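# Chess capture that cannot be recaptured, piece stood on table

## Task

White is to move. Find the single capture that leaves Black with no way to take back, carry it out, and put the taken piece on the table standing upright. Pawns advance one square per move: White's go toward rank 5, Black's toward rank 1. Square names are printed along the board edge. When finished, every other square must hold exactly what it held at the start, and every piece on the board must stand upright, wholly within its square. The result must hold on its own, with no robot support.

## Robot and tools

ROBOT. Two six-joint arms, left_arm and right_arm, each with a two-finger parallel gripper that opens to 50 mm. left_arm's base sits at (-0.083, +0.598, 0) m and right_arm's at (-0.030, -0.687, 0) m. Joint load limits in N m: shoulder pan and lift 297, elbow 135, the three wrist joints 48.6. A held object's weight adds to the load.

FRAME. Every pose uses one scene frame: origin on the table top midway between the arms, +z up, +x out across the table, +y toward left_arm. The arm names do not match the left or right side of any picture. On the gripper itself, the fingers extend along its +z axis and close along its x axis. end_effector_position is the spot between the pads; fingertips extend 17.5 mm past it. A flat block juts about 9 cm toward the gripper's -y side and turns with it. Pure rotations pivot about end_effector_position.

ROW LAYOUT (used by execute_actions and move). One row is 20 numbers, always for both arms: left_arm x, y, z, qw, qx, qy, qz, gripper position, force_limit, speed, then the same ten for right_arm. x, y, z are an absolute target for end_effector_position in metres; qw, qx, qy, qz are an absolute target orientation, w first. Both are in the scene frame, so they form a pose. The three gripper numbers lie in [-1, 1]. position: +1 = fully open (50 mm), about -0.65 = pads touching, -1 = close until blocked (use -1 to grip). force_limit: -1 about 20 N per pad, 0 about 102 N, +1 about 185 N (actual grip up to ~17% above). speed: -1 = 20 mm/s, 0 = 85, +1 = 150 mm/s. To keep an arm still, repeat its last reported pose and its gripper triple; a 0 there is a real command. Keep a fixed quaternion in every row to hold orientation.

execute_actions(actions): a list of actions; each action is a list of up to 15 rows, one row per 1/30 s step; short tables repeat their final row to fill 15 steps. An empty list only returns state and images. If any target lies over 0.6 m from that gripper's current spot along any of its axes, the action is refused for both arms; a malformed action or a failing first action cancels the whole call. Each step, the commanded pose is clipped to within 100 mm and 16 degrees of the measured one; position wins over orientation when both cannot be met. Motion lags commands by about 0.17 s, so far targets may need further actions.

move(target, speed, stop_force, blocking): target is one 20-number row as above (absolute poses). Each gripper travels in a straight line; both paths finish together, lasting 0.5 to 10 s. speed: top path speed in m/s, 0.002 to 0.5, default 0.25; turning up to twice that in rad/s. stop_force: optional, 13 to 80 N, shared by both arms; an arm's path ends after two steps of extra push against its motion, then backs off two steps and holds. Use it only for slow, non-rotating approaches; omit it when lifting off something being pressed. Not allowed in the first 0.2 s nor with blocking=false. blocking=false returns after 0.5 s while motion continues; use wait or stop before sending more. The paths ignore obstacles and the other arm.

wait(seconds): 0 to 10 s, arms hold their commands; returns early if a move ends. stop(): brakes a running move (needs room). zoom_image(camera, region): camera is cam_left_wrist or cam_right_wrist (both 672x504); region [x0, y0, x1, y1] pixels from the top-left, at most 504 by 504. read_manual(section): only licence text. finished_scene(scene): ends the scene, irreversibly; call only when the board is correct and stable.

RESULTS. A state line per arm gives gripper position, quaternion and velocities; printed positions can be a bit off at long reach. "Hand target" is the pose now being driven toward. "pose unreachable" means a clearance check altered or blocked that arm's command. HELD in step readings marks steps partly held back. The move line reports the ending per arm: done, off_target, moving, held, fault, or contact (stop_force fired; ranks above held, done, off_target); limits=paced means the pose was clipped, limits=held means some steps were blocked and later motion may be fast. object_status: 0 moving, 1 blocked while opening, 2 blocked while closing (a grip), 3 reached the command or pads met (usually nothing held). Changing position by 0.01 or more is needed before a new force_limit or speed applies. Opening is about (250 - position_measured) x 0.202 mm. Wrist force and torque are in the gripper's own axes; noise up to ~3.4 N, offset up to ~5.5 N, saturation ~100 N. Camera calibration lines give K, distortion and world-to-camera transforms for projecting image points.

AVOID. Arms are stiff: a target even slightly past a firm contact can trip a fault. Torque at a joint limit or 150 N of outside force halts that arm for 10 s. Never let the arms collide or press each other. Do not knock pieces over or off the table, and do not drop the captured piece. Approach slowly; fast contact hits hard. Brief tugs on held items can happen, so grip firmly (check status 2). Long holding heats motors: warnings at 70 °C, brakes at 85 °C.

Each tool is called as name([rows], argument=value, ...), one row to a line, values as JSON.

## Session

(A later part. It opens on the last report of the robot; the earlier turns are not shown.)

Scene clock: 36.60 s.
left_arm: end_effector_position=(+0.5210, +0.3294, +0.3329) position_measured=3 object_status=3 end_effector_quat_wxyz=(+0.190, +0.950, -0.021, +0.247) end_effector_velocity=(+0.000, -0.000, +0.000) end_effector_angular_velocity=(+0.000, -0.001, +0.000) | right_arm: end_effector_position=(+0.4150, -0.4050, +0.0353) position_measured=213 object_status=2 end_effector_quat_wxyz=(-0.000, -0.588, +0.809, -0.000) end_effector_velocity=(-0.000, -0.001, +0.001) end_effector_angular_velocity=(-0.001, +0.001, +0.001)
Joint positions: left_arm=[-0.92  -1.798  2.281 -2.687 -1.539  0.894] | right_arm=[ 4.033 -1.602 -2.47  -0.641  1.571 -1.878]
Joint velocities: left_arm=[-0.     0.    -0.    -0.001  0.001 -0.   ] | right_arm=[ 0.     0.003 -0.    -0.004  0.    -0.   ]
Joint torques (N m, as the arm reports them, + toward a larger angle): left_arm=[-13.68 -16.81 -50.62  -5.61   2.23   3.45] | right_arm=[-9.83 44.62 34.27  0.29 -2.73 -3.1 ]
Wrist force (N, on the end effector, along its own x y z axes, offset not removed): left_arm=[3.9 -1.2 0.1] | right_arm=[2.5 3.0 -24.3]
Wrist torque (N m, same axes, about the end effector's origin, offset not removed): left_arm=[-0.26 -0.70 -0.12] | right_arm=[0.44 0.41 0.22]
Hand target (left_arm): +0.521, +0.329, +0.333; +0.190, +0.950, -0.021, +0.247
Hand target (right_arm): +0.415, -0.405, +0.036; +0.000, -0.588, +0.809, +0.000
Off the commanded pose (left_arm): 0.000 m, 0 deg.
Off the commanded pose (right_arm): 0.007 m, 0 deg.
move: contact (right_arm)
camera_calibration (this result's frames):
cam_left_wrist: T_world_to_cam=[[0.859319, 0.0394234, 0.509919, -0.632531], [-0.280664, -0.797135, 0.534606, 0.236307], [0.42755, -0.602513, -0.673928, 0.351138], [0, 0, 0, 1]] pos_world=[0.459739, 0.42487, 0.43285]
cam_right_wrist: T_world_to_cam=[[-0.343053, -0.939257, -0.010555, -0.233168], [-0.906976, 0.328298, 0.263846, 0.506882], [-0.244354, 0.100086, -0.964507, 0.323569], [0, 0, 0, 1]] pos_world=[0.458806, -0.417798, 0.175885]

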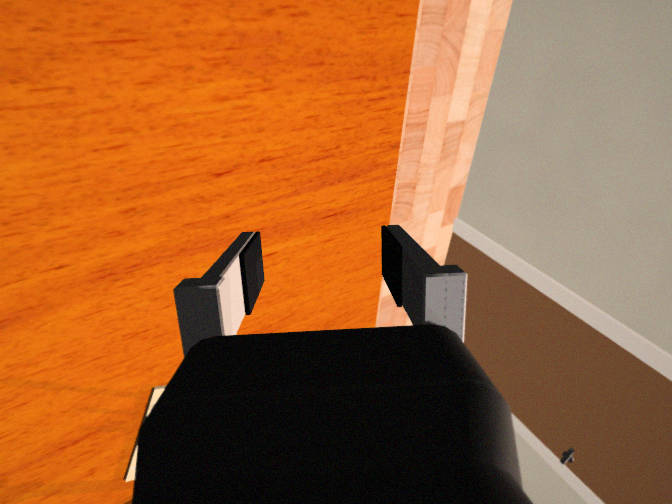

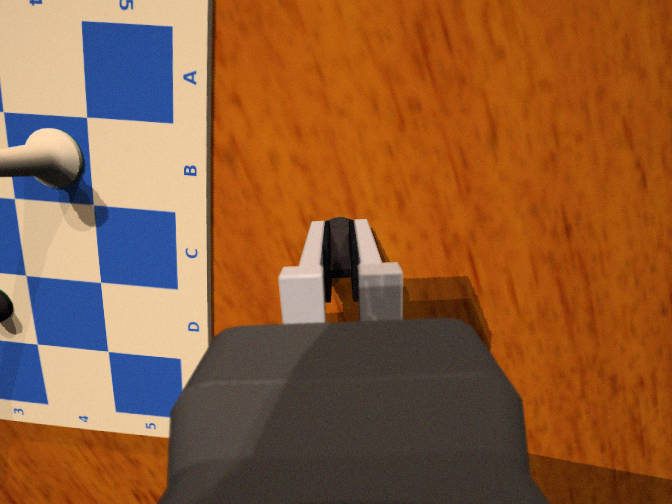

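move(target=[0.521,0.3294,0.3329,0.19,0.95,-0.021,0.247,1,-0.5,0,0.415,-0.405,0.036,0,-0.588,0.809,0,0.5,-0.6,0])

move(target=[0.521,0.3294,0.3329,0.19,0.95,-0.021,0.247,1,-0.5,0,0.415,-0.405,0.09,0,-0.588,0.809,0,0.5,-0.6,0])

move(target=[0.521,0.3294,0.3329,0.19,0.95,-0.021,0.247,1,-0.5,0,0.4943,-0.2993,0.1,0,-0.588,0.809,0,0.5,-0.6,0])

move(target=[0.521,0.3294,0.3329,0.19,0.95,-0.021,0.247,1,-0.5,0,0.4943,-0.2993,0.052,0,-0.588,0.809,0,0.5,-0.6,0], speed=0.1)

Scene clock: 40.53 s.
left_arm: end_effector_position=(+0.5210, +0.3294, +0.3329) position_measured=3 object_status=3 end_effector_quat_wxyz=(+0.190, +0.950, -0.021, +0.247) end_effector_velocity=(+0.000, +0.000, +0.000) end_effector_angular_velocity=(+0.001, -0.000, +0.000) | right_arm: end_effector_position=(+0.4150, -0.4050, +0.0360) position_measured=78 object_status=3 end_effector_quat_wxyz=(-0.000, -0.588, +0.809, +0.000) end_effector_velocity=(+0.000, -0.000, +0.000) end_effector_angular_velocity=(+0.001, -0.000, -0.001)
Joint positions: left_arm=[-0.92  -1.798  2.281 -2.687 -1.539  0.894] | right_arm=[ 4.033 -1.6   -2.47  -0.642  1.571 -1.878]
Joint velocities: left_arm=[ 0.    -0.    -0.     0.001  0.001  0.   ] | right_arm=[-0.001  0.001  0.    -0.     0.     0.   ]
Joint torques (N m, as the arm reports them, + toward a larger angle): left_arm=[-13.91 -14.22 -51.86  -6.11   2.62   3.81] | right_arm=[-15.7   57.35  45.13   2.32  -3.05  -3.2 ]
Wrist force (N, on the end effector, along its own x y z axes, offset not removed): left_arm=[0.7 1.5 -1.0] | right_arm=[-1.0 2.0 0.7]
Wrist torque (N m, same axes, about the end effector's origin, offset not removed): left_arm=[0.12 -0.06 -0.06] | right_arm=[0.69 0.43 0.22]
Hand target (left_arm): +0.521, +0.329, +0.333; +0.190, +0.950, -0.021, +0.247
Hand target (right_arm): +0.415, -0.405, +0.036; +0.000, -0.588, +0.809, +0.000
Off the commanded pose (left_arm): 0.000 m, 0 deg.
Off the commanded pose (right_arm): 0.000 m, 0 deg.
move: done
camera_calibration (this result's frames):
cam_left_wrist: T_world_to_cam=[[0.859319, 0.0394236, 0.509919, -0.632531], [-0.280664, -0.797135, 0.534606, 0.236306], [0.42755, -0.602513, -0.673928, 0.351138], [0, 0, 0, 1]] pos_world=[0.459739, 0.42487, 0.43285]
cam_right_wrist: T_world_to_cam=[[-0.342998, -0.939275, -0.0107066, -0.233196], [-0.907019, 0.328212, 0.263805, 0.506688], [-0.244271, 0.100195, -0.964517, 0.324231], [0, 0, 0, 1]] pos_world=[0.45879, -0.417823, 0.176563]

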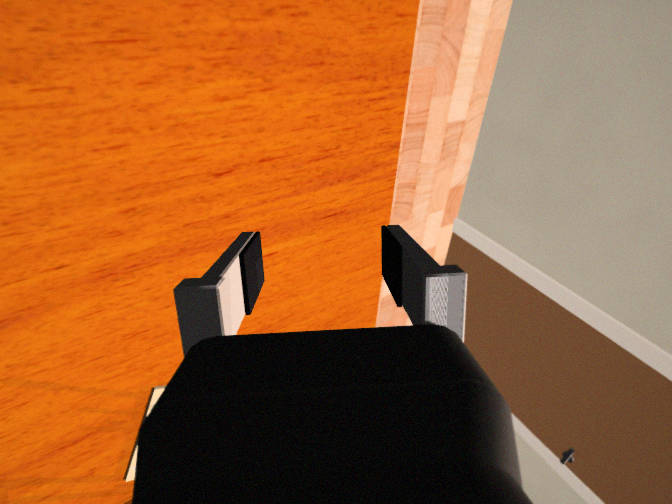

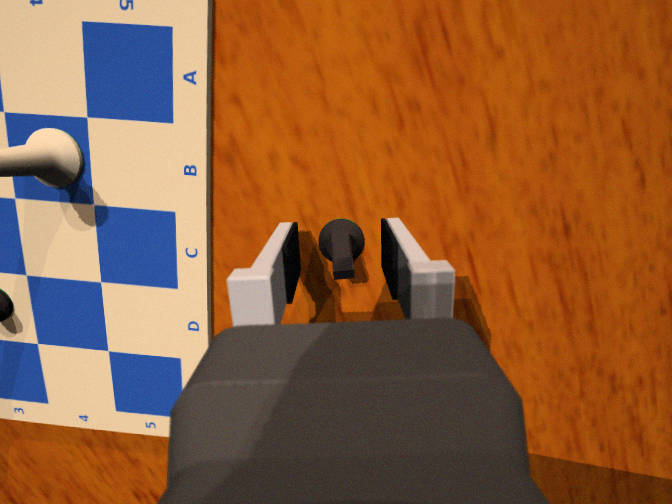

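Scene clock: 41.47 s.
left_arm: end_effector_position=(+0.5210, +0.3294, +0.3329) position_measured=3 object_status=3 end_effector_quat_wxyz=(+0.190, +0.950, -0.021, +0.247) end_effector_velocity=(-0.000, -0.000, +0.001) end_effector_angular_velocity=(-0.002, -0.000, -0.000) | right_arm: end_effector_position=(+0.4150, -0.4051, +0.0899) position_measured=78 object_status=3 end_effector_quat_wxyz=(+0.000, -0.588, +0.809, -0.000) end_effector_velocity=(+0.000, +0.000, +0.002) end_effector_angular_velocity=(+0.001, -0.000, -0.001)
Joint positions: left_arm=[-0.92  -1.798  2.281 -2.687 -1.539  0.894] | right_arm=[ 4.033 -1.496 -2.426 -0.79   1.571 -1.878]
Joint velocities: left_arm=[ 0.    -0.001 -0.     0.    -0.001 -0.   ] | right_arm=[ 0.     0.003  0.002 -0.004  0.     0.001]
Joint torques (N m, as the arm reports them, + toward a larger angle): left_arm=[-12.83 -15.37 -50.06  -6.2    2.03   3.33] | right_arm=[12.64 51.47 50.11  2.3  -1.36  2.9 ]
Wrist force (N, on the end effector, along its own x y z axes, offset not removed): left_arm=[2.8 0.6 -1.1] | right_arm=[0.3 2.0 -2.1]
Wrist torque (N m, same axes, about the end effector's origin, offset not removed): left_arm=[0.11 -0.44 0.00] | right_arm=[0.69 0.24 0.20]
Hand target (left_arm): +0.521, +0.329, +0.333; +0.190, +0.950, -0.021, +0.247
Hand target (right_arm): +0.415, -0.405, +0.090; +0.000, -0.588, +0.809, +0.000
Off the commanded pose (left_arm): 0.000 m, 0 deg.
Off the commanded pose (right_arm): 0.000 m, 0 deg.
move: done
camera_calibration (this result's frames):
cam_left_wrist: T_world_to_cam=[[0.859318, 0.0394235, 0.509919, -0.632531], [-0.280665, -0.797135, 0.534606, 0.236307], [0.42755, -0.602513, -0.673928, 0.351138], [0, 0, 0, 1]] pos_world=[0.459739, 0.42487, 0.432851]
cam_right_wrist: T_world_to_cam=[[-0.343026, -0.939264, -0.0107394, -0.232691], [-0.907029, 0.328238, 0.263739, 0.492542], [-0.244196, 0.100211, -0.964534, 0.376201], [0, 0, 0, 1]] pos_world=[0.458797, -0.417929, 0.230457]

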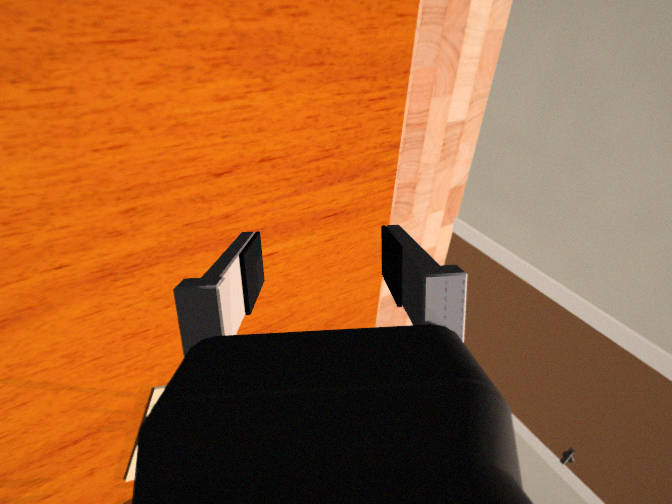

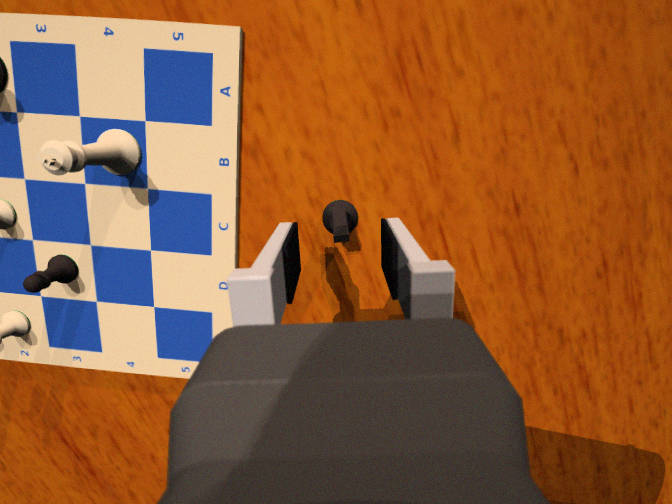

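Scene clock: 42.60 s.
left_arm: end_effector_position=(+0.5210, +0.3294, +0.3329) position_measured=3 object_status=3 end_effector_quat_wxyz=(+0.190, +0.950, -0.021, +0.247) end_effector_velocity=(-0.000, +0.000, -0.000) end_effector_angular_velocity=(-0.000, +0.001, +0.000) | right_arm: end_effector_position=(+0.4942, -0.2995, +0.1000) position_measured=78 object_status=3 end_effector_quat_wxyz=(+0.000, -0.588, +0.809, -0.000) end_effector_velocity=(+0.001, +0.001, -0.000) end_effector_angular_velocity=(-0.002, +0.001, -0.001)
Joint positions: left_arm=[-0.92  -1.798  2.281 -2.687 -1.539  0.894] | right_arm=[ 4.028 -1.693 -2.198 -0.822  1.571 -1.883]
Joint velocities: left_arm=[ 0.     0.     0.     0.    -0.001 -0.   ] | right_arm=[-0.001 -0.003  0.004 -0.003  0.     0.   ]
Joint torques (N m, as the arm reports them, + toward a larger angle): left_arm=[-15.34 -14.49 -50.53  -5.75   2.91   3.54] | right_arm=[-13.95  28.62  51.81   2.24   3.42  -3.04]
Wrist force (N, on the end effector, along its own x y z axes, offset not removed): left_arm=[0.7 -0.7 0.3] | right_arm=[0.8 2.1 0.0]
Wrist torque (N m, same axes, about the end effector's origin, offset not removed): left_arm=[-0.18 -0.02 -0.04] | right_arm=[0.79 0.17 0.25]
Hand target (left_arm): +0.521, +0.329, +0.333; +0.190, +0.950, -0.021, +0.247
Hand target (right_arm): +0.494, -0.299, +0.100; +0.000, -0.588, +0.809, -0.000
Off the commanded pose (left_arm): 0.000 m, 0 deg.
Off the commanded pose (right_arm): 0.000 m, 0 deg.
move: done
camera_calibration (this result's frames):
cam_left_wrist: T_world_to_cam=[[0.859319, 0.0394234, 0.509919, -0.632531], [-0.280664, -0.797135, 0.534606, 0.236307], [0.42755, -0.602513, -0.673928, 0.351138], [0, 0, 0, 1]] pos_world=[0.459739, 0.42487, 0.43285]
cam_right_wrist: T_world_to_cam=[[-0.343037, -0.939261, -0.0107075, -0.106258], [-0.907023, 0.328256, 0.263737, 0.52707], [-0.244203, 0.100184, -0.964535, 0.394766], [0, 0, 0, 1]] pos_world=[0.538018, -0.312367, 0.24062]

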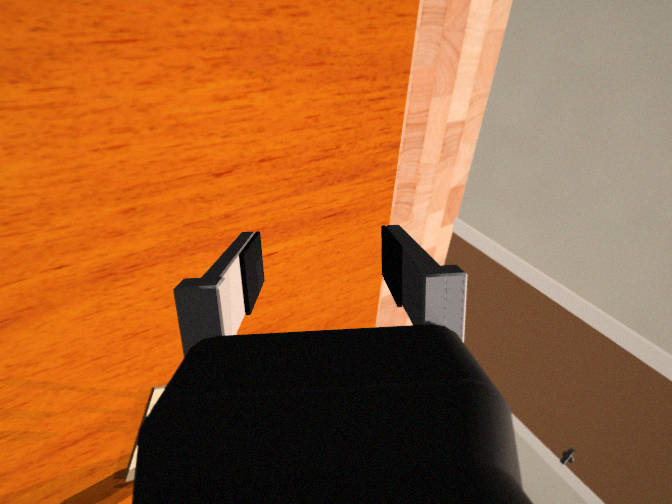

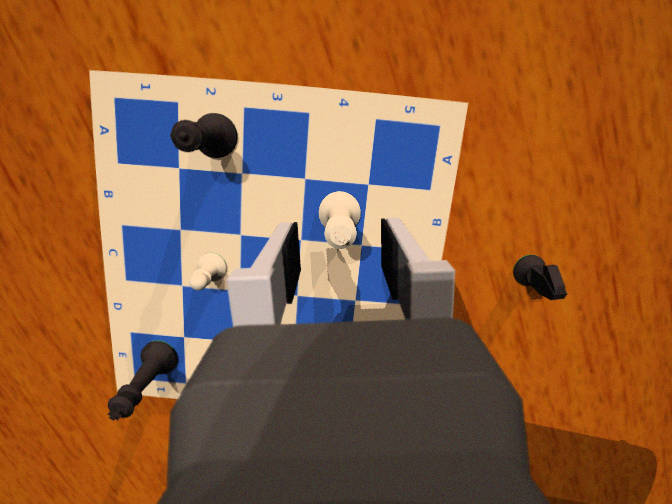

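Scene clock: 43.57 s.
left_arm: end_effector_position=(+0.5210, +0.3294, +0.3329) position_measured=3 object_status=3 end_effector_quat_wxyz=(+0.190, +0.950, -0.021, +0.247) end_effector_velocity=(+0.000, -0.000, +0.000) end_effector_angular_velocity=(-0.001, -0.000, -0.001) | right_arm: end_effector_position=(+0.4943, -0.2992, +0.0521) position_measured=78 object_status=3 end_effector_quat_wxyz=(-0.000, -0.588, +0.809, +0.000) end_effector_velocity=(+0.000, +0.000, -0.001) end_effector_angular_velocity=(+0.000, -0.001, -0.001)
Joint positions: left_arm=[-0.92  -1.798  2.281 -2.687 -1.539  0.894] | right_arm=[ 4.028 -1.763 -2.231 -0.718  1.571 -1.883]
Joint velocities: left_arm=[ 0.     0.    -0.    -0.001 -0.001  0.   ] | right_arm=[-0.    -0.002 -0.001  0.004 -0.     0.001]
Joint torques (N m, as the arm reports them, + toward a larger angle): left_arm=[-13.44 -14.9  -50.06  -6.     2.47   3.06] | right_arm=[ 0.79 36.37 28.98  6.58  2.91  2.85]
Wrist force (N, on the end effector, along its own x y z axes, offset not removed): left_arm=[1.2 -0.2 -1.2] | right_arm=[0.7 2.2 -0.9]
Wrist torque (N m, same axes, about the end effector's origin, offset not removed): left_arm=[-0.21 -0.26 0.02] | right_arm=[0.91 0.20 0.21]
Hand target (left_arm): +0.521, +0.329, +0.333; +0.190, +0.950, -0.021, +0.247
Hand target (right_arm): +0.494, -0.299, +0.052; -0.000, -0.588, +0.809, -0.000
Off the commanded pose (left_arm): 0.000 m, 0 deg.
Off the commanded pose (right_arm): 0.000 m, 0 deg.
move: done
camera_calibration (this result's frames):
cam_left_wrist: T_world_to_cam=[[0.859318, 0.0394236, 0.509919, -0.632531], [-0.280664, -0.797135, 0.534606, 0.236307], [0.42755, -0.602513, -0.673928, 0.351138], [0, 0, 0, 1]] pos_world=[0.459739, 0.42487, 0.432851]
cam_right_wrist: T_world_to_cam=[[-0.342991, -0.939278, -0.0106948, -0.106521], [-0.907016, 0.328207, 0.263822, 0.539669], [-0.244292, 0.100189, -0.964512, 0.348595], [0, 0, 0, 1]] pos_world=[0.538112, -0.312101, 0.192708]

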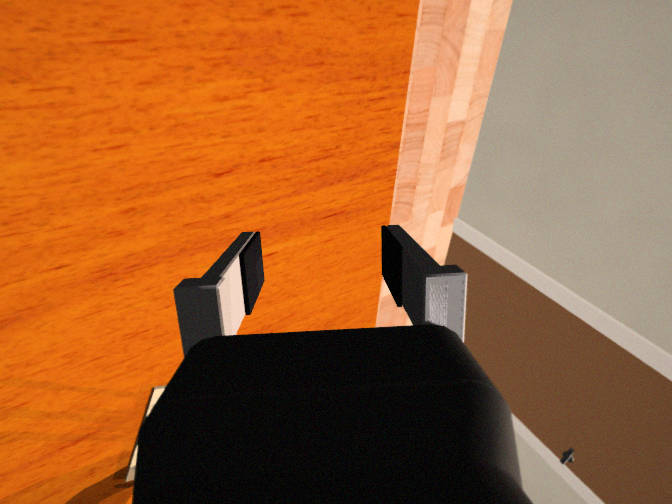

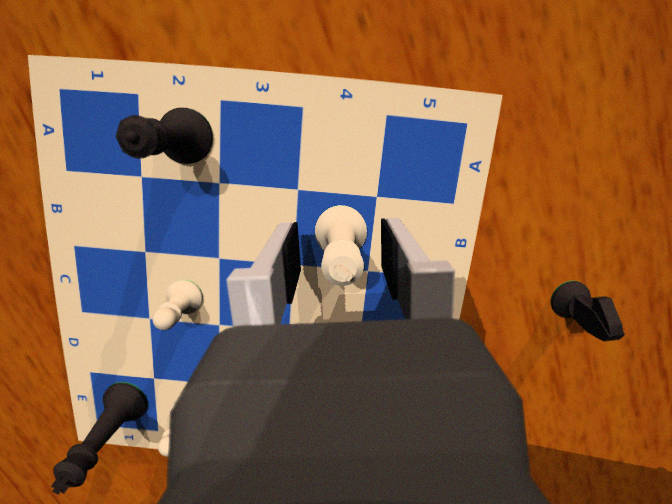

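move(target=[0.521,0.3294,0.3329,0.19,0.95,-0.021,0.247,1,-0.5,0,0.4943,-0.2993,0.052,0,-0.588,0.809,0,-1,-0.5,-0.5])

move(target=[0.521,0.3294,0.3329,0.19,0.95,-0.021,0.247,1,-0.5,0,0.4943,-0.2993,0.06,0,-0.588,0.809,0,-1,-0.5,-0.5], speed=0.06)

move(target=[0.521,0.3294,0.3329,0.19,0.95,-0.021,0.247,1,-0.5,0,0.4445,-0.3147,0.0555,0,-0.588,0.809,0,-1,-0.5,-0.5], speed=0.1)

move(target=[0.521,0.3294,0.3329,0.19,0.95,-0.021,0.247,1,-0.5,0,0.4445,-0.3147,0.0518,0,-0.588,0.809,0,-1,-0.5,-0.5], speed=0.006, stop_force=13)

Scene clock: 47.60 s.
left_arm: end_effector_position=(+0.5210, +0.3294, +0.3329) position_measured=3 object_status=3 end_effector_quat_wxyz=(+0.190, +0.950, -0.021, +0.247) end_effector_velocity=(+0.000, +0.000, +0.001) end_effector_angular_velocity=(-0.001, -0.002, +0.000) | right_arm: end_effector_position=(+0.4943, -0.2993, +0.0519) position_measured=185 object_status=2 end_effector_quat_wxyz=(-0.000, -0.588, +0.809, +0.000) end_effector_velocity=(+0.000, +0.000, -0.000) end_effector_angular_velocity=(+0.000, +0.000, +0.000)
Joint positions: left_arm=[-0.92  -1.798  2.281 -2.687 -1.539  0.894] | right_arm=[ 4.028 -1.764 -2.231 -0.718  1.571 -1.883]
Joint velocities: left_arm=[ 0.    -0.001 -0.001 -0.001  0.001 -0.   ] | right_arm=[-0. -0.  0.  0.  0. -0.]
Joint torques (N m, as the arm reports them, + toward a larger angle): left_arm=[ -9.15 -14.58 -50.23  -6.22   2.77   3.55] | right_arm=[-12.15  63.57  29.02   2.9   -2.97   2.88]
Wrist force (N, on the end effector, along its own x y z axes, offset not removed): left_arm=[-2.9 1.3 -0.9] | right_arm=[-0.3 0.4 0.2]
Wrist torque (N m, same axes, about the end effector's origin, offset not removed): left_arm=[0.17 0.59 0.05] | right_arm=[0.55 0.39 0.19]
Hand target (left_arm): +0.521, +0.329, +0.333; +0.190, +0.950, -0.021, +0.247
Hand target (right_arm): +0.494, -0.299, +0.052; +0.000, -0.588, +0.809, +0.000
Off the commanded pose (left_arm): 0.000 m, 0 deg.
Off the commanded pose (right_arm): 0.000 m, 0 deg.
move: done
camera_calibration (this result's frames):
cam_left_wrist: T_world_to_cam=[[0.859319, 0.0394235, 0.509919, -0.632531], [-0.280664, -0.797135, 0.534606, 0.236307], [0.42755, -0.602513, -0.673928, 0.351138], [0, 0, 0, 1]] pos_world=[0.459739, 0.42487, 0.43285]
cam_right_wrist: T_world_to_cam=[[-0.343036, -0.939262, -0.0106539, -0.106544], [-0.906994, 0.328258, 0.263833, 0.539742], [-0.244311, 0.100167, -0.964509, 0.348412], [0, 0, 0, 1]] pos_world=[0.538116, -0.312147, 0.192509]

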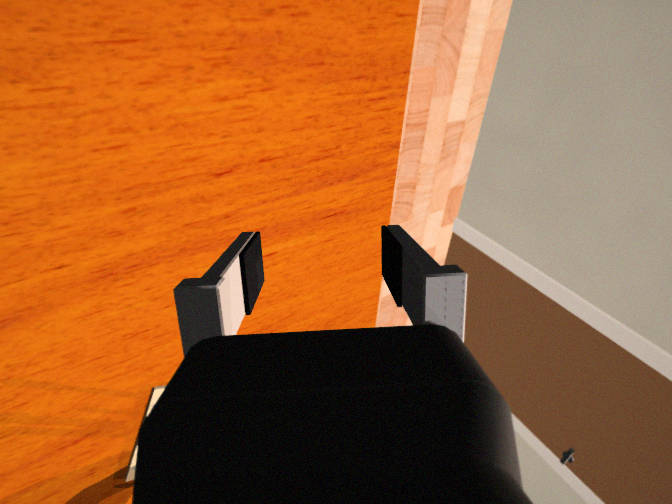

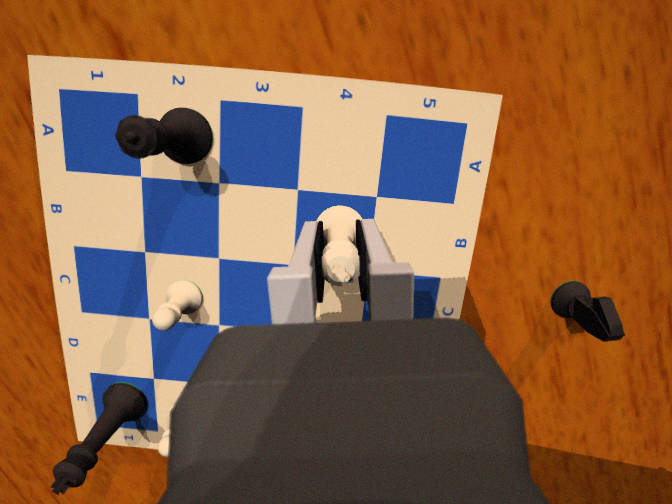

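Scene clock: 48.33 s.
left_arm: end_effector_position=(+0.5210, +0.3294, +0.3329) position_measured=3 object_status=3 end_effector_quat_wxyz=(+0.190, +0.950, -0.021, +0.247) end_effector_velocity=(-0.000, +0.000, -0.001) end_effector_angular_velocity=(+0.002, +0.002, +0.000) | right_arm: end_effector_position=(+0.4943, -0.2993, +0.0598) position_measured=185 object_status=2 end_effector_quat_wxyz=(+0.000, -0.588, +0.809, +0.000) end_effector_velocity=(+0.000, +0.000, +0.002) end_effector_angular_velocity=(+0.000, -0.000, -0.000)
Joint positions: left_arm=[-0.92  -1.798  2.281 -2.687 -1.539  0.894] | right_arm=[ 4.028 -1.752 -2.226 -0.735  1.571 -1.883]
Joint velocities: left_arm=[0.    0.001 0.    0.001 0.    0.   ] | right_arm=[-0.     0.002  0.002 -0.004 -0.     0.   ]
Joint torques (N m, as the arm reports them, + toward a larger angle): left_arm=[-12.97 -14.59 -49.26  -6.14   2.72   2.84] | right_arm=[-14.43  74.14  48.24   2.2   -3.12   2.94]
Wrist force (N, on the end effector, along its own x y z axes, offset not removed): left_arm=[-2.1 -0.1 -2.6] | right_arm=[0.0 3.6 0.5]
Wrist torque (N m, same axes, about the end effector's origin, offset not removed): left_arm=[-0.32 0.52 0.03] | right_arm=[1.06 0.30 0.24]
Hand target (left_arm): +0.521, +0.329, +0.333; +0.190, +0.950, -0.021, +0.247
Hand target (right_arm): +0.494, -0.299, +0.060; +0.000, -0.588, +0.809, +0.000
Off the commanded pose (left_arm): 0.000 m, 0 deg.
Off the commanded pose (right_arm): 0.000 m, 0 deg.
move: done
camera_calibration (this result's frames):
cam_left_wrist: T_world_to_cam=[[0.859319, 0.0394234, 0.509919, -0.632531], [-0.280664, -0.797135, 0.534606, 0.236307], [0.42755, -0.602513, -0.673928, 0.351138], [0, 0, 0, 1]] pos_world=[0.459739, 0.42487, 0.432851]
cam_right_wrist: T_world_to_cam=[[-0.343038, -0.93926, -0.0107155, -0.106469], [-0.907009, 0.32825, 0.263794, 0.537675], [-0.244254, 0.10021, -0.96452, 0.355999], [0, 0, 0, 1]] pos_world=[0.538107, -0.312168, 0.200392]

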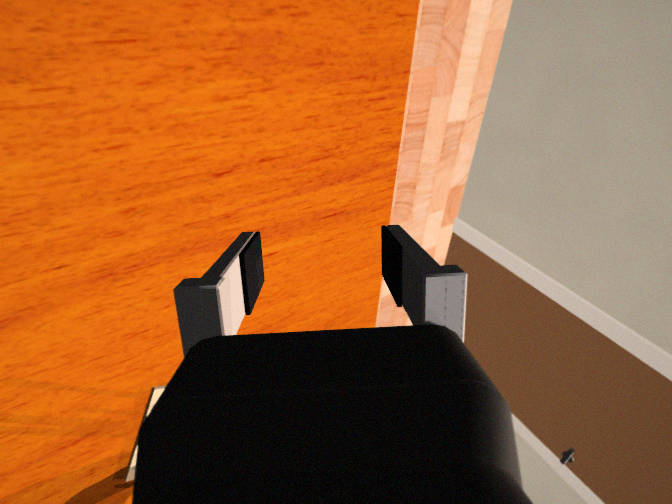

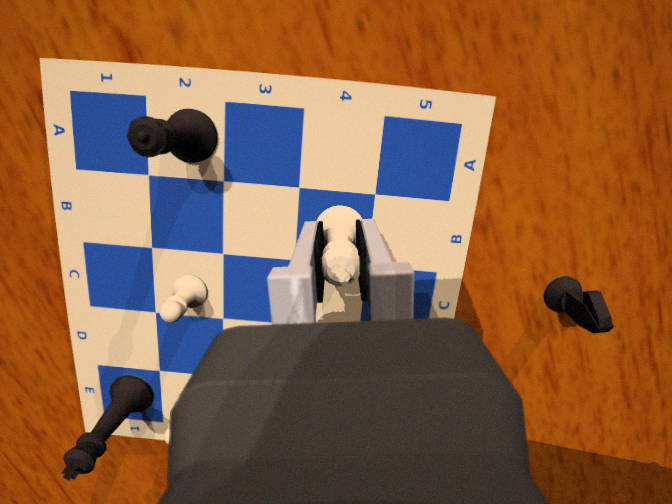

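Scene clock: 49.33 s.
left_arm: end_effector_position=(+0.5210, +0.3294, +0.3329) position_measured=3 object_status=3 end_effector_quat_wxyz=(+0.190, +0.950, -0.021, +0.247) end_effector_velocity=(+0.000, +0.001, +0.000) end_effector_angular_velocity=(+0.000, -0.001, +0.001) | right_arm: end_effector_position=(+0.4446, -0.3146, +0.0555) position_measured=185 object_status=2 end_effector_quat_wxyz=(-0.000, -0.588, +0.809, +0.000) end_effector_velocity=(-0.002, -0.000, -0.001) end_effector_angular_velocity=(-0.000, +0.001, +0.001)
Joint positions: left_arm=[-0.92  -1.798  2.281 -2.687 -1.539  0.894] | right_arm=[ 4.083 -1.688 -2.317 -0.708  1.571 -1.827]
Joint velocities: left_arm=[ 0.    -0.    -0.     0.     0.001  0.   ] | right_arm=[ 0.003  0.002 -0.003  0.001  0.     0.002]
Joint torques (N m, as the arm reports them, + toward a larger angle): left_arm=[-11.2  -14.29 -49.64  -5.75   2.36   2.9 ] | right_arm=[14.87 64.65 27.77  6.5  -0.7   3.51]
Wrist force (N, on the end effector, along its own x y z axes, offset not removed): left_arm=[-1.5 1.8 -3.3] | right_arm=[-0.1 2.2 -1.1]
Wrist torque (N m, same axes, about the end effector's origin, offset not removed): left_arm=[0.12 0.34 0.07] | right_arm=[0.71 0.24 0.20]
Hand target (left_arm): +0.521, +0.329, +0.333; +0.190, +0.950, -0.021, +0.247
Hand target (right_arm): +0.444, -0.315, +0.055; -0.000, -0.588, +0.809, -0.000
Off the commanded pose (left_arm): 0.000 m, 0 deg.
Off the commanded pose (right_arm): 0.000 m, 0 deg.
move: done
camera_calibration (this result's frames):
cam_left_wrist: T_world_to_cam=[[0.859319, 0.0394235, 0.509919, -0.632531], [-0.280664, -0.797135, 0.534606, 0.236307], [0.42755, -0.602513, -0.673928, 0.351138], [0, 0, 0, 1]] pos_world=[0.459739, 0.42487, 0.432851]
cam_right_wrist: T_world_to_cam=[[-0.34303, -0.939264, -0.010685, -0.137933], [-0.906963, 0.32823, 0.263974, 0.498733], [-0.244434, 0.100242, -0.964471, 0.3413], [0, 0, 0, 1]] pos_world=[0.488443, -0.327467, 0.196047]

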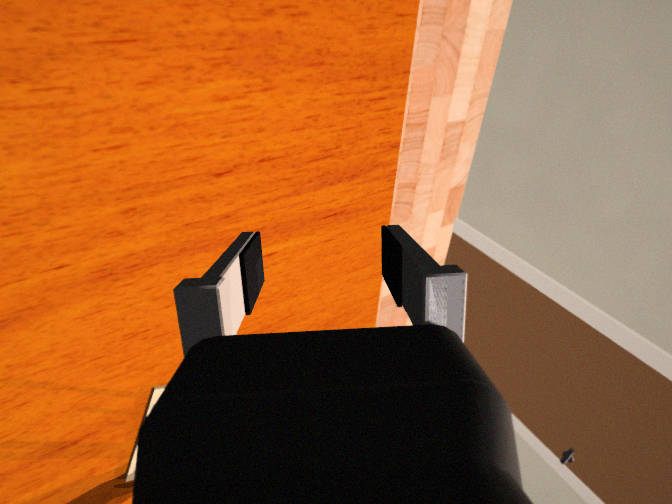

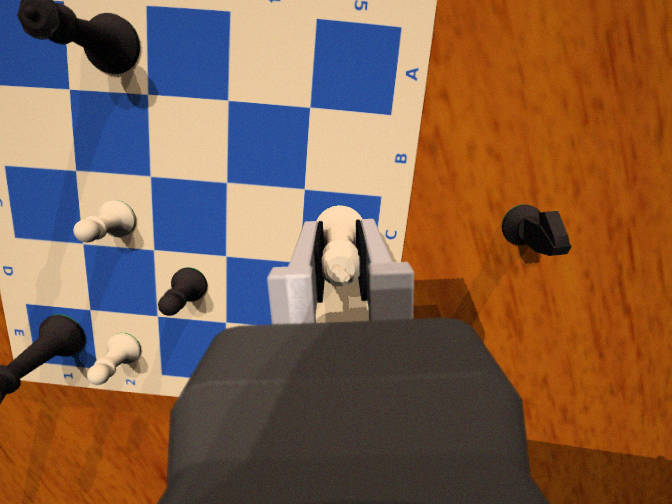

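Scene clock: 50.17 s.
left_arm: end_effector_position=(+0.5210, +0.3294, +0.3329) position_measured=3 object_status=3 end_effector_quat_wxyz=(+0.190, +0.950, -0.021, +0.247) end_effector_velocity=(+0.000, +0.001, -0.000) end_effector_angular_velocity=(+0.001, -0.000, +0.001) | right_arm: end_effector_position=(+0.4445, -0.3147, +0.0519) position_measured=185 object_status=2 end_effector_quat_wxyz=(-0.000, -0.588, +0.809, +0.000) end_effector_velocity=(-0.000, -0.000, -0.002) end_effector_angular_velocity=(-0.001, +0.000, +0.002)
Joint positions: left_arm=[-0.92  -1.798  2.281 -2.687 -1.539  0.894] | right_arm=[ 4.084 -1.694 -2.319 -0.7    1.571 -1.827]
Joint velocities: left_arm=[0.    0.    0.    0.    0.001 0.   ] | right_arm=[ 0.001 -0.002 -0.001  0.002 -0.    -0.001]
Joint torques (N m, as the arm reports them, + toward a larger angle): left_arm=[-12.59 -16.21 -49.43  -6.37   2.12   3.11] | right_arm=[15.06 27.27 27.71  6.67 -3.43  3.  ]
Wrist force (N, on the end effector, along its own x y z axes, offset not removed): left_arm=[0.8 -0.5 -2.7] | right_arm=[-1.2 1.8 -1.4]
Wrist torque (N m, same axes, about the end effector's origin, offset not removed): left_arm=[-0.12 -0.21 -0.01] | right_arm=[0.65 0.55 0.15]
Hand target (left_arm): +0.521, +0.329, +0.333; +0.190, +0.950, -0.021, +0.247
Hand target (right_arm): +0.445, -0.315, +0.052; -0.000, -0.588, +0.809, -0.000
Off the commanded pose (left_arm): 0.000 m, 0 deg.
Off the commanded pose (right_arm): 0.000 m, 0 deg.
move: done
camera_calibration (this result's frames):
cam_left_wrist: T_world_to_cam=[[0.859318, 0.0394235, 0.509919, -0.632531], [-0.280664, -0.797135, 0.534606, 0.236307], [0.42755, -0.602513, -0.673928, 0.351138], [0, 0, 0, 1]] pos_world=[0.459739, 0.42487, 0.432851]
cam_right_wrist: T_world_to_cam=[[-0.343036, -0.939261, -0.0107057, -0.138089], [-0.907005, 0.328249, 0.26381, 0.499647], [-0.244272, 0.100206, -0.964515, 0.337767], [0, 0, 0, 1]] pos_world=[0.48832, -0.327556, 0.192492]

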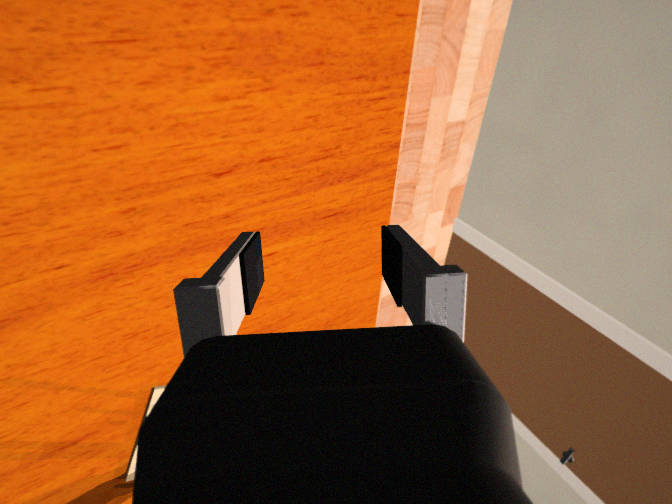

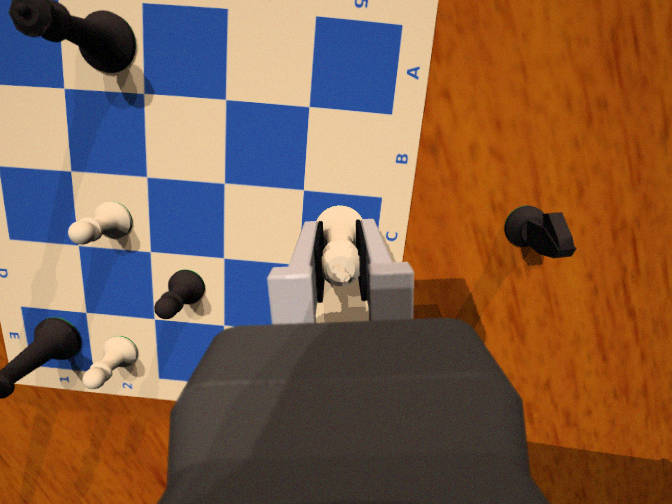

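move(target=[0.521,0.3294,0.3329,0.19,0.95,-0.021,0.247,1,-0.5,0,0.4445,-0.3147,0.0518,0,-0.588,0.809,0,0.6,-0.5,-0.3])

move(target=[0.521,0.3294,0.3329,0.19,0.95,-0.021,0.247,1,-0.5,0,0.4445,-0.3147,0.14,0,-0.588,0.809,0,0.6,-0.5,-0.3])

Scene clock: 53.33 s.
left_arm: end_effector_position=(+0.5210, +0.3294, +0.3329) position_measured=3 object_status=3 end_effector_quat_wxyz=(+0.190, +0.950, -0.021, +0.247) end_effector_velocity=(-0.000, +0.000, -0.001) end_effector_angular_velocity=(+0.001, +0.001, +0.000) | right_arm: end_effector_position=(+0.4445, -0.3147, +0.0518) position_measured=63 object_status=3 end_effector_quat_wxyz=(-0.000, -0.588, +0.809, -0.000) end_effector_velocity=(-0.000, +0.000, -0.000) end_effector_angular_velocity=(-0.000, +0.000, +0.001)
Joint positions: left_arm=[-0.92  -1.798  2.281 -2.687 -1.539  0.894] | right_arm=[ 4.084 -1.694 -2.319 -0.699  1.571 -1.827]
Joint velocities: left_arm=[ 0.     0.     0.     0.001 -0.    -0.   ] | right_arm=[ 0.    -0.     0.    -0.    -0.    -0.001]
Joint torques (N m, as the arm reports them, + toward a larger angle): left_arm=[-13.73 -16.15 -49.38  -6.46   2.52   3.11] | right_arm=[13.58 31.76 28.43  6.48 -2.99  2.92]
Wrist force (N, on the end effector, along its own x y z axes, offset not removed): left_arm=[-1.9 -1.4 -1.2] | right_arm=[2.0 -0.3 0.8]
Wrist torque (N m, same axes, about the end effector's origin, offset not removed): left_arm=[-0.44 0.39 0.02] | right_arm=[0.33 -0.13 0.07]
Hand target (left_arm): +0.521, +0.329, +0.333; +0.190, +0.950, -0.021, +0.247
Hand target (right_arm): +0.445, -0.315, +0.052; +0.000, -0.588, +0.809, +0.000
Off the commanded pose (left_arm): 0.000 m, 0 deg.
Off the commanded pose (right_arm): 0.000 m, 0 deg.
move: done
camera_calibration (this result's frames):
cam_left_wrist: T_world_to_cam=[[0.859319, 0.0394235, 0.509919, -0.632531], [-0.280664, -0.797135, 0.534606, 0.236307], [0.42755, -0.602513, -0.673928, 0.351138], [0, 0, 0, 1]] pos_world=[0.459739, 0.42487, 0.432851]
cam_right_wrist: T_world_to_cam=[[-0.343035, -0.939262, -0.0106976, -0.138096], [-0.907007, 0.328251, 0.263797, 0.499677], [-0.244263, 0.100195, -0.964519, 0.337641], [0, 0, 0, 1]] pos_world=[0.488312, -0.327557, 0.19237]

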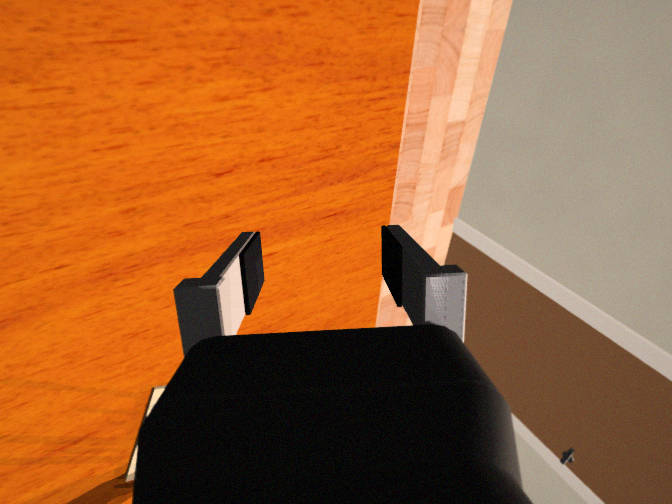

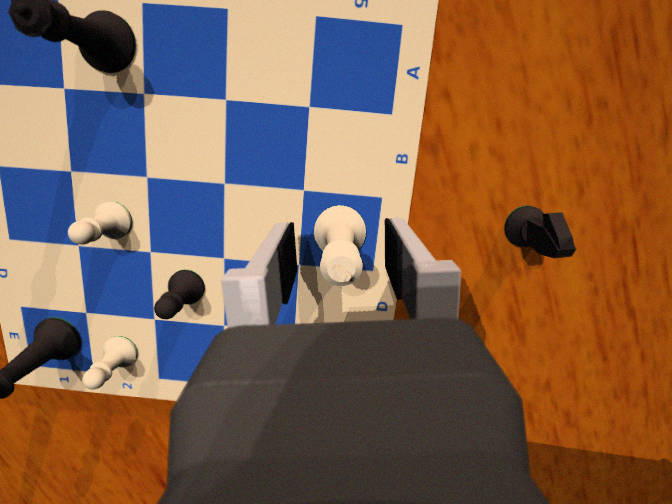

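Scene clock: 54.30 s.
left_arm: end_effector_position=(+0.5210, +0.3294, +0.3329) position_measured=3 object_status=3 end_effector_quat_wxyz=(+0.190, +0.950, -0.021, +0.247) end_effector_velocity=(+0.001, +0.000, +0.000) end_effector_angular_velocity=(+0.000, -0.002, +0.001) | right_arm: end_effector_position=(+0.4445, -0.3148, +0.1398) position_measured=63 object_status=3 end_effector_quat_wxyz=(+0.000, -0.588, +0.809, -0.000) end_effector_velocity=(-0.000, -0.000, +0.002) end_effector_angular_velocity=(-0.002, +0.001, +0.000)
Joint positions: left_arm=[-0.92  -1.798  2.281 -2.687 -1.539  0.894] | right_arm=[ 4.084 -1.561 -2.248 -0.903  1.571 -1.827]
Joint velocities: left_arm=[ 0.     0.    -0.    -0.001  0.001  0.   ] | right_arm=[ 0.     0.003  0.002 -0.007 -0.     0.   ]
Joint torques (N m, as the arm reports them, + toward a larger angle): left_arm=[-14.32 -18.22 -48.02  -6.93   2.38   3.32] | right_arm=[14.5  65.42 55.22  1.99  2.36  2.75]
Wrist force (N, on the end effector, along its own x y z axes, offset not removed): left_arm=[-2.0 -0.1 1.0] | right_arm=[0.5 1.1 -0.3]
Wrist torque (N m, same axes, about the end effector's origin, offset not removed): left_arm=[-0.16 0.35 0.04] | right_arm=[0.51 0.31 0.13]
Hand target (left_arm): +0.521, +0.329, +0.333; +0.190, +0.950, -0.021, +0.247
Hand target (right_arm): +0.444, -0.315, +0.140; +0.000, -0.588, +0.809, +0.000
Off the commanded pose (left_arm): 0.000 m, 0 deg.
Off the commanded pose (right_arm): 0.000 m, 0 deg.
move: done
camera_calibration (this result's frames):
cam_left_wrist: T_world_to_cam=[[0.859319, 0.0394235, 0.509919, -0.632531], [-0.280664, -0.797135, 0.534606, 0.236307], [0.42755, -0.602513, -0.673928, 0.351138], [0, 0, 0, 1]] pos_world=[0.459739, 0.42487, 0.432851]
cam_right_wrist: T_world_to_cam=[[-0.343026, -0.939265, -0.0107296, -0.137261], [-0.907054, 0.328251, 0.263637, 0.476536], [-0.244103, 0.100167, -0.964562, 0.422509], [0, 0, 0, 1]] pos_world=[0.488295, -0.327669, 0.280431]

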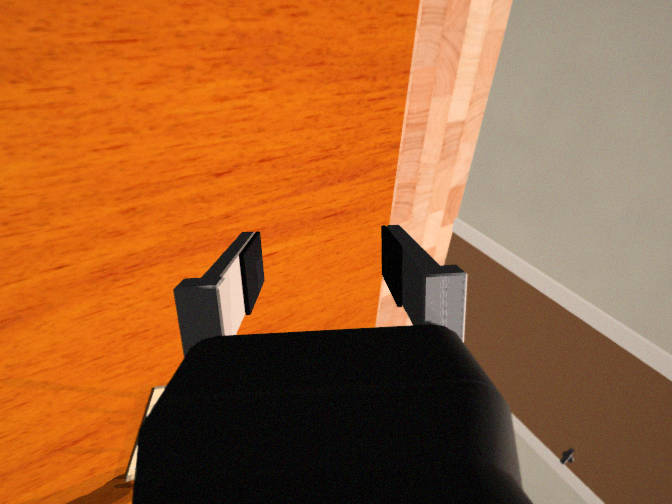

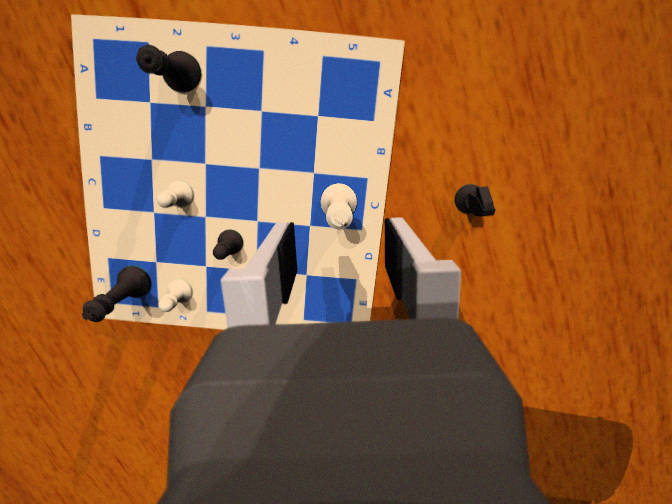

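finished_scene(scene=1)

The scene is finished: the task was done.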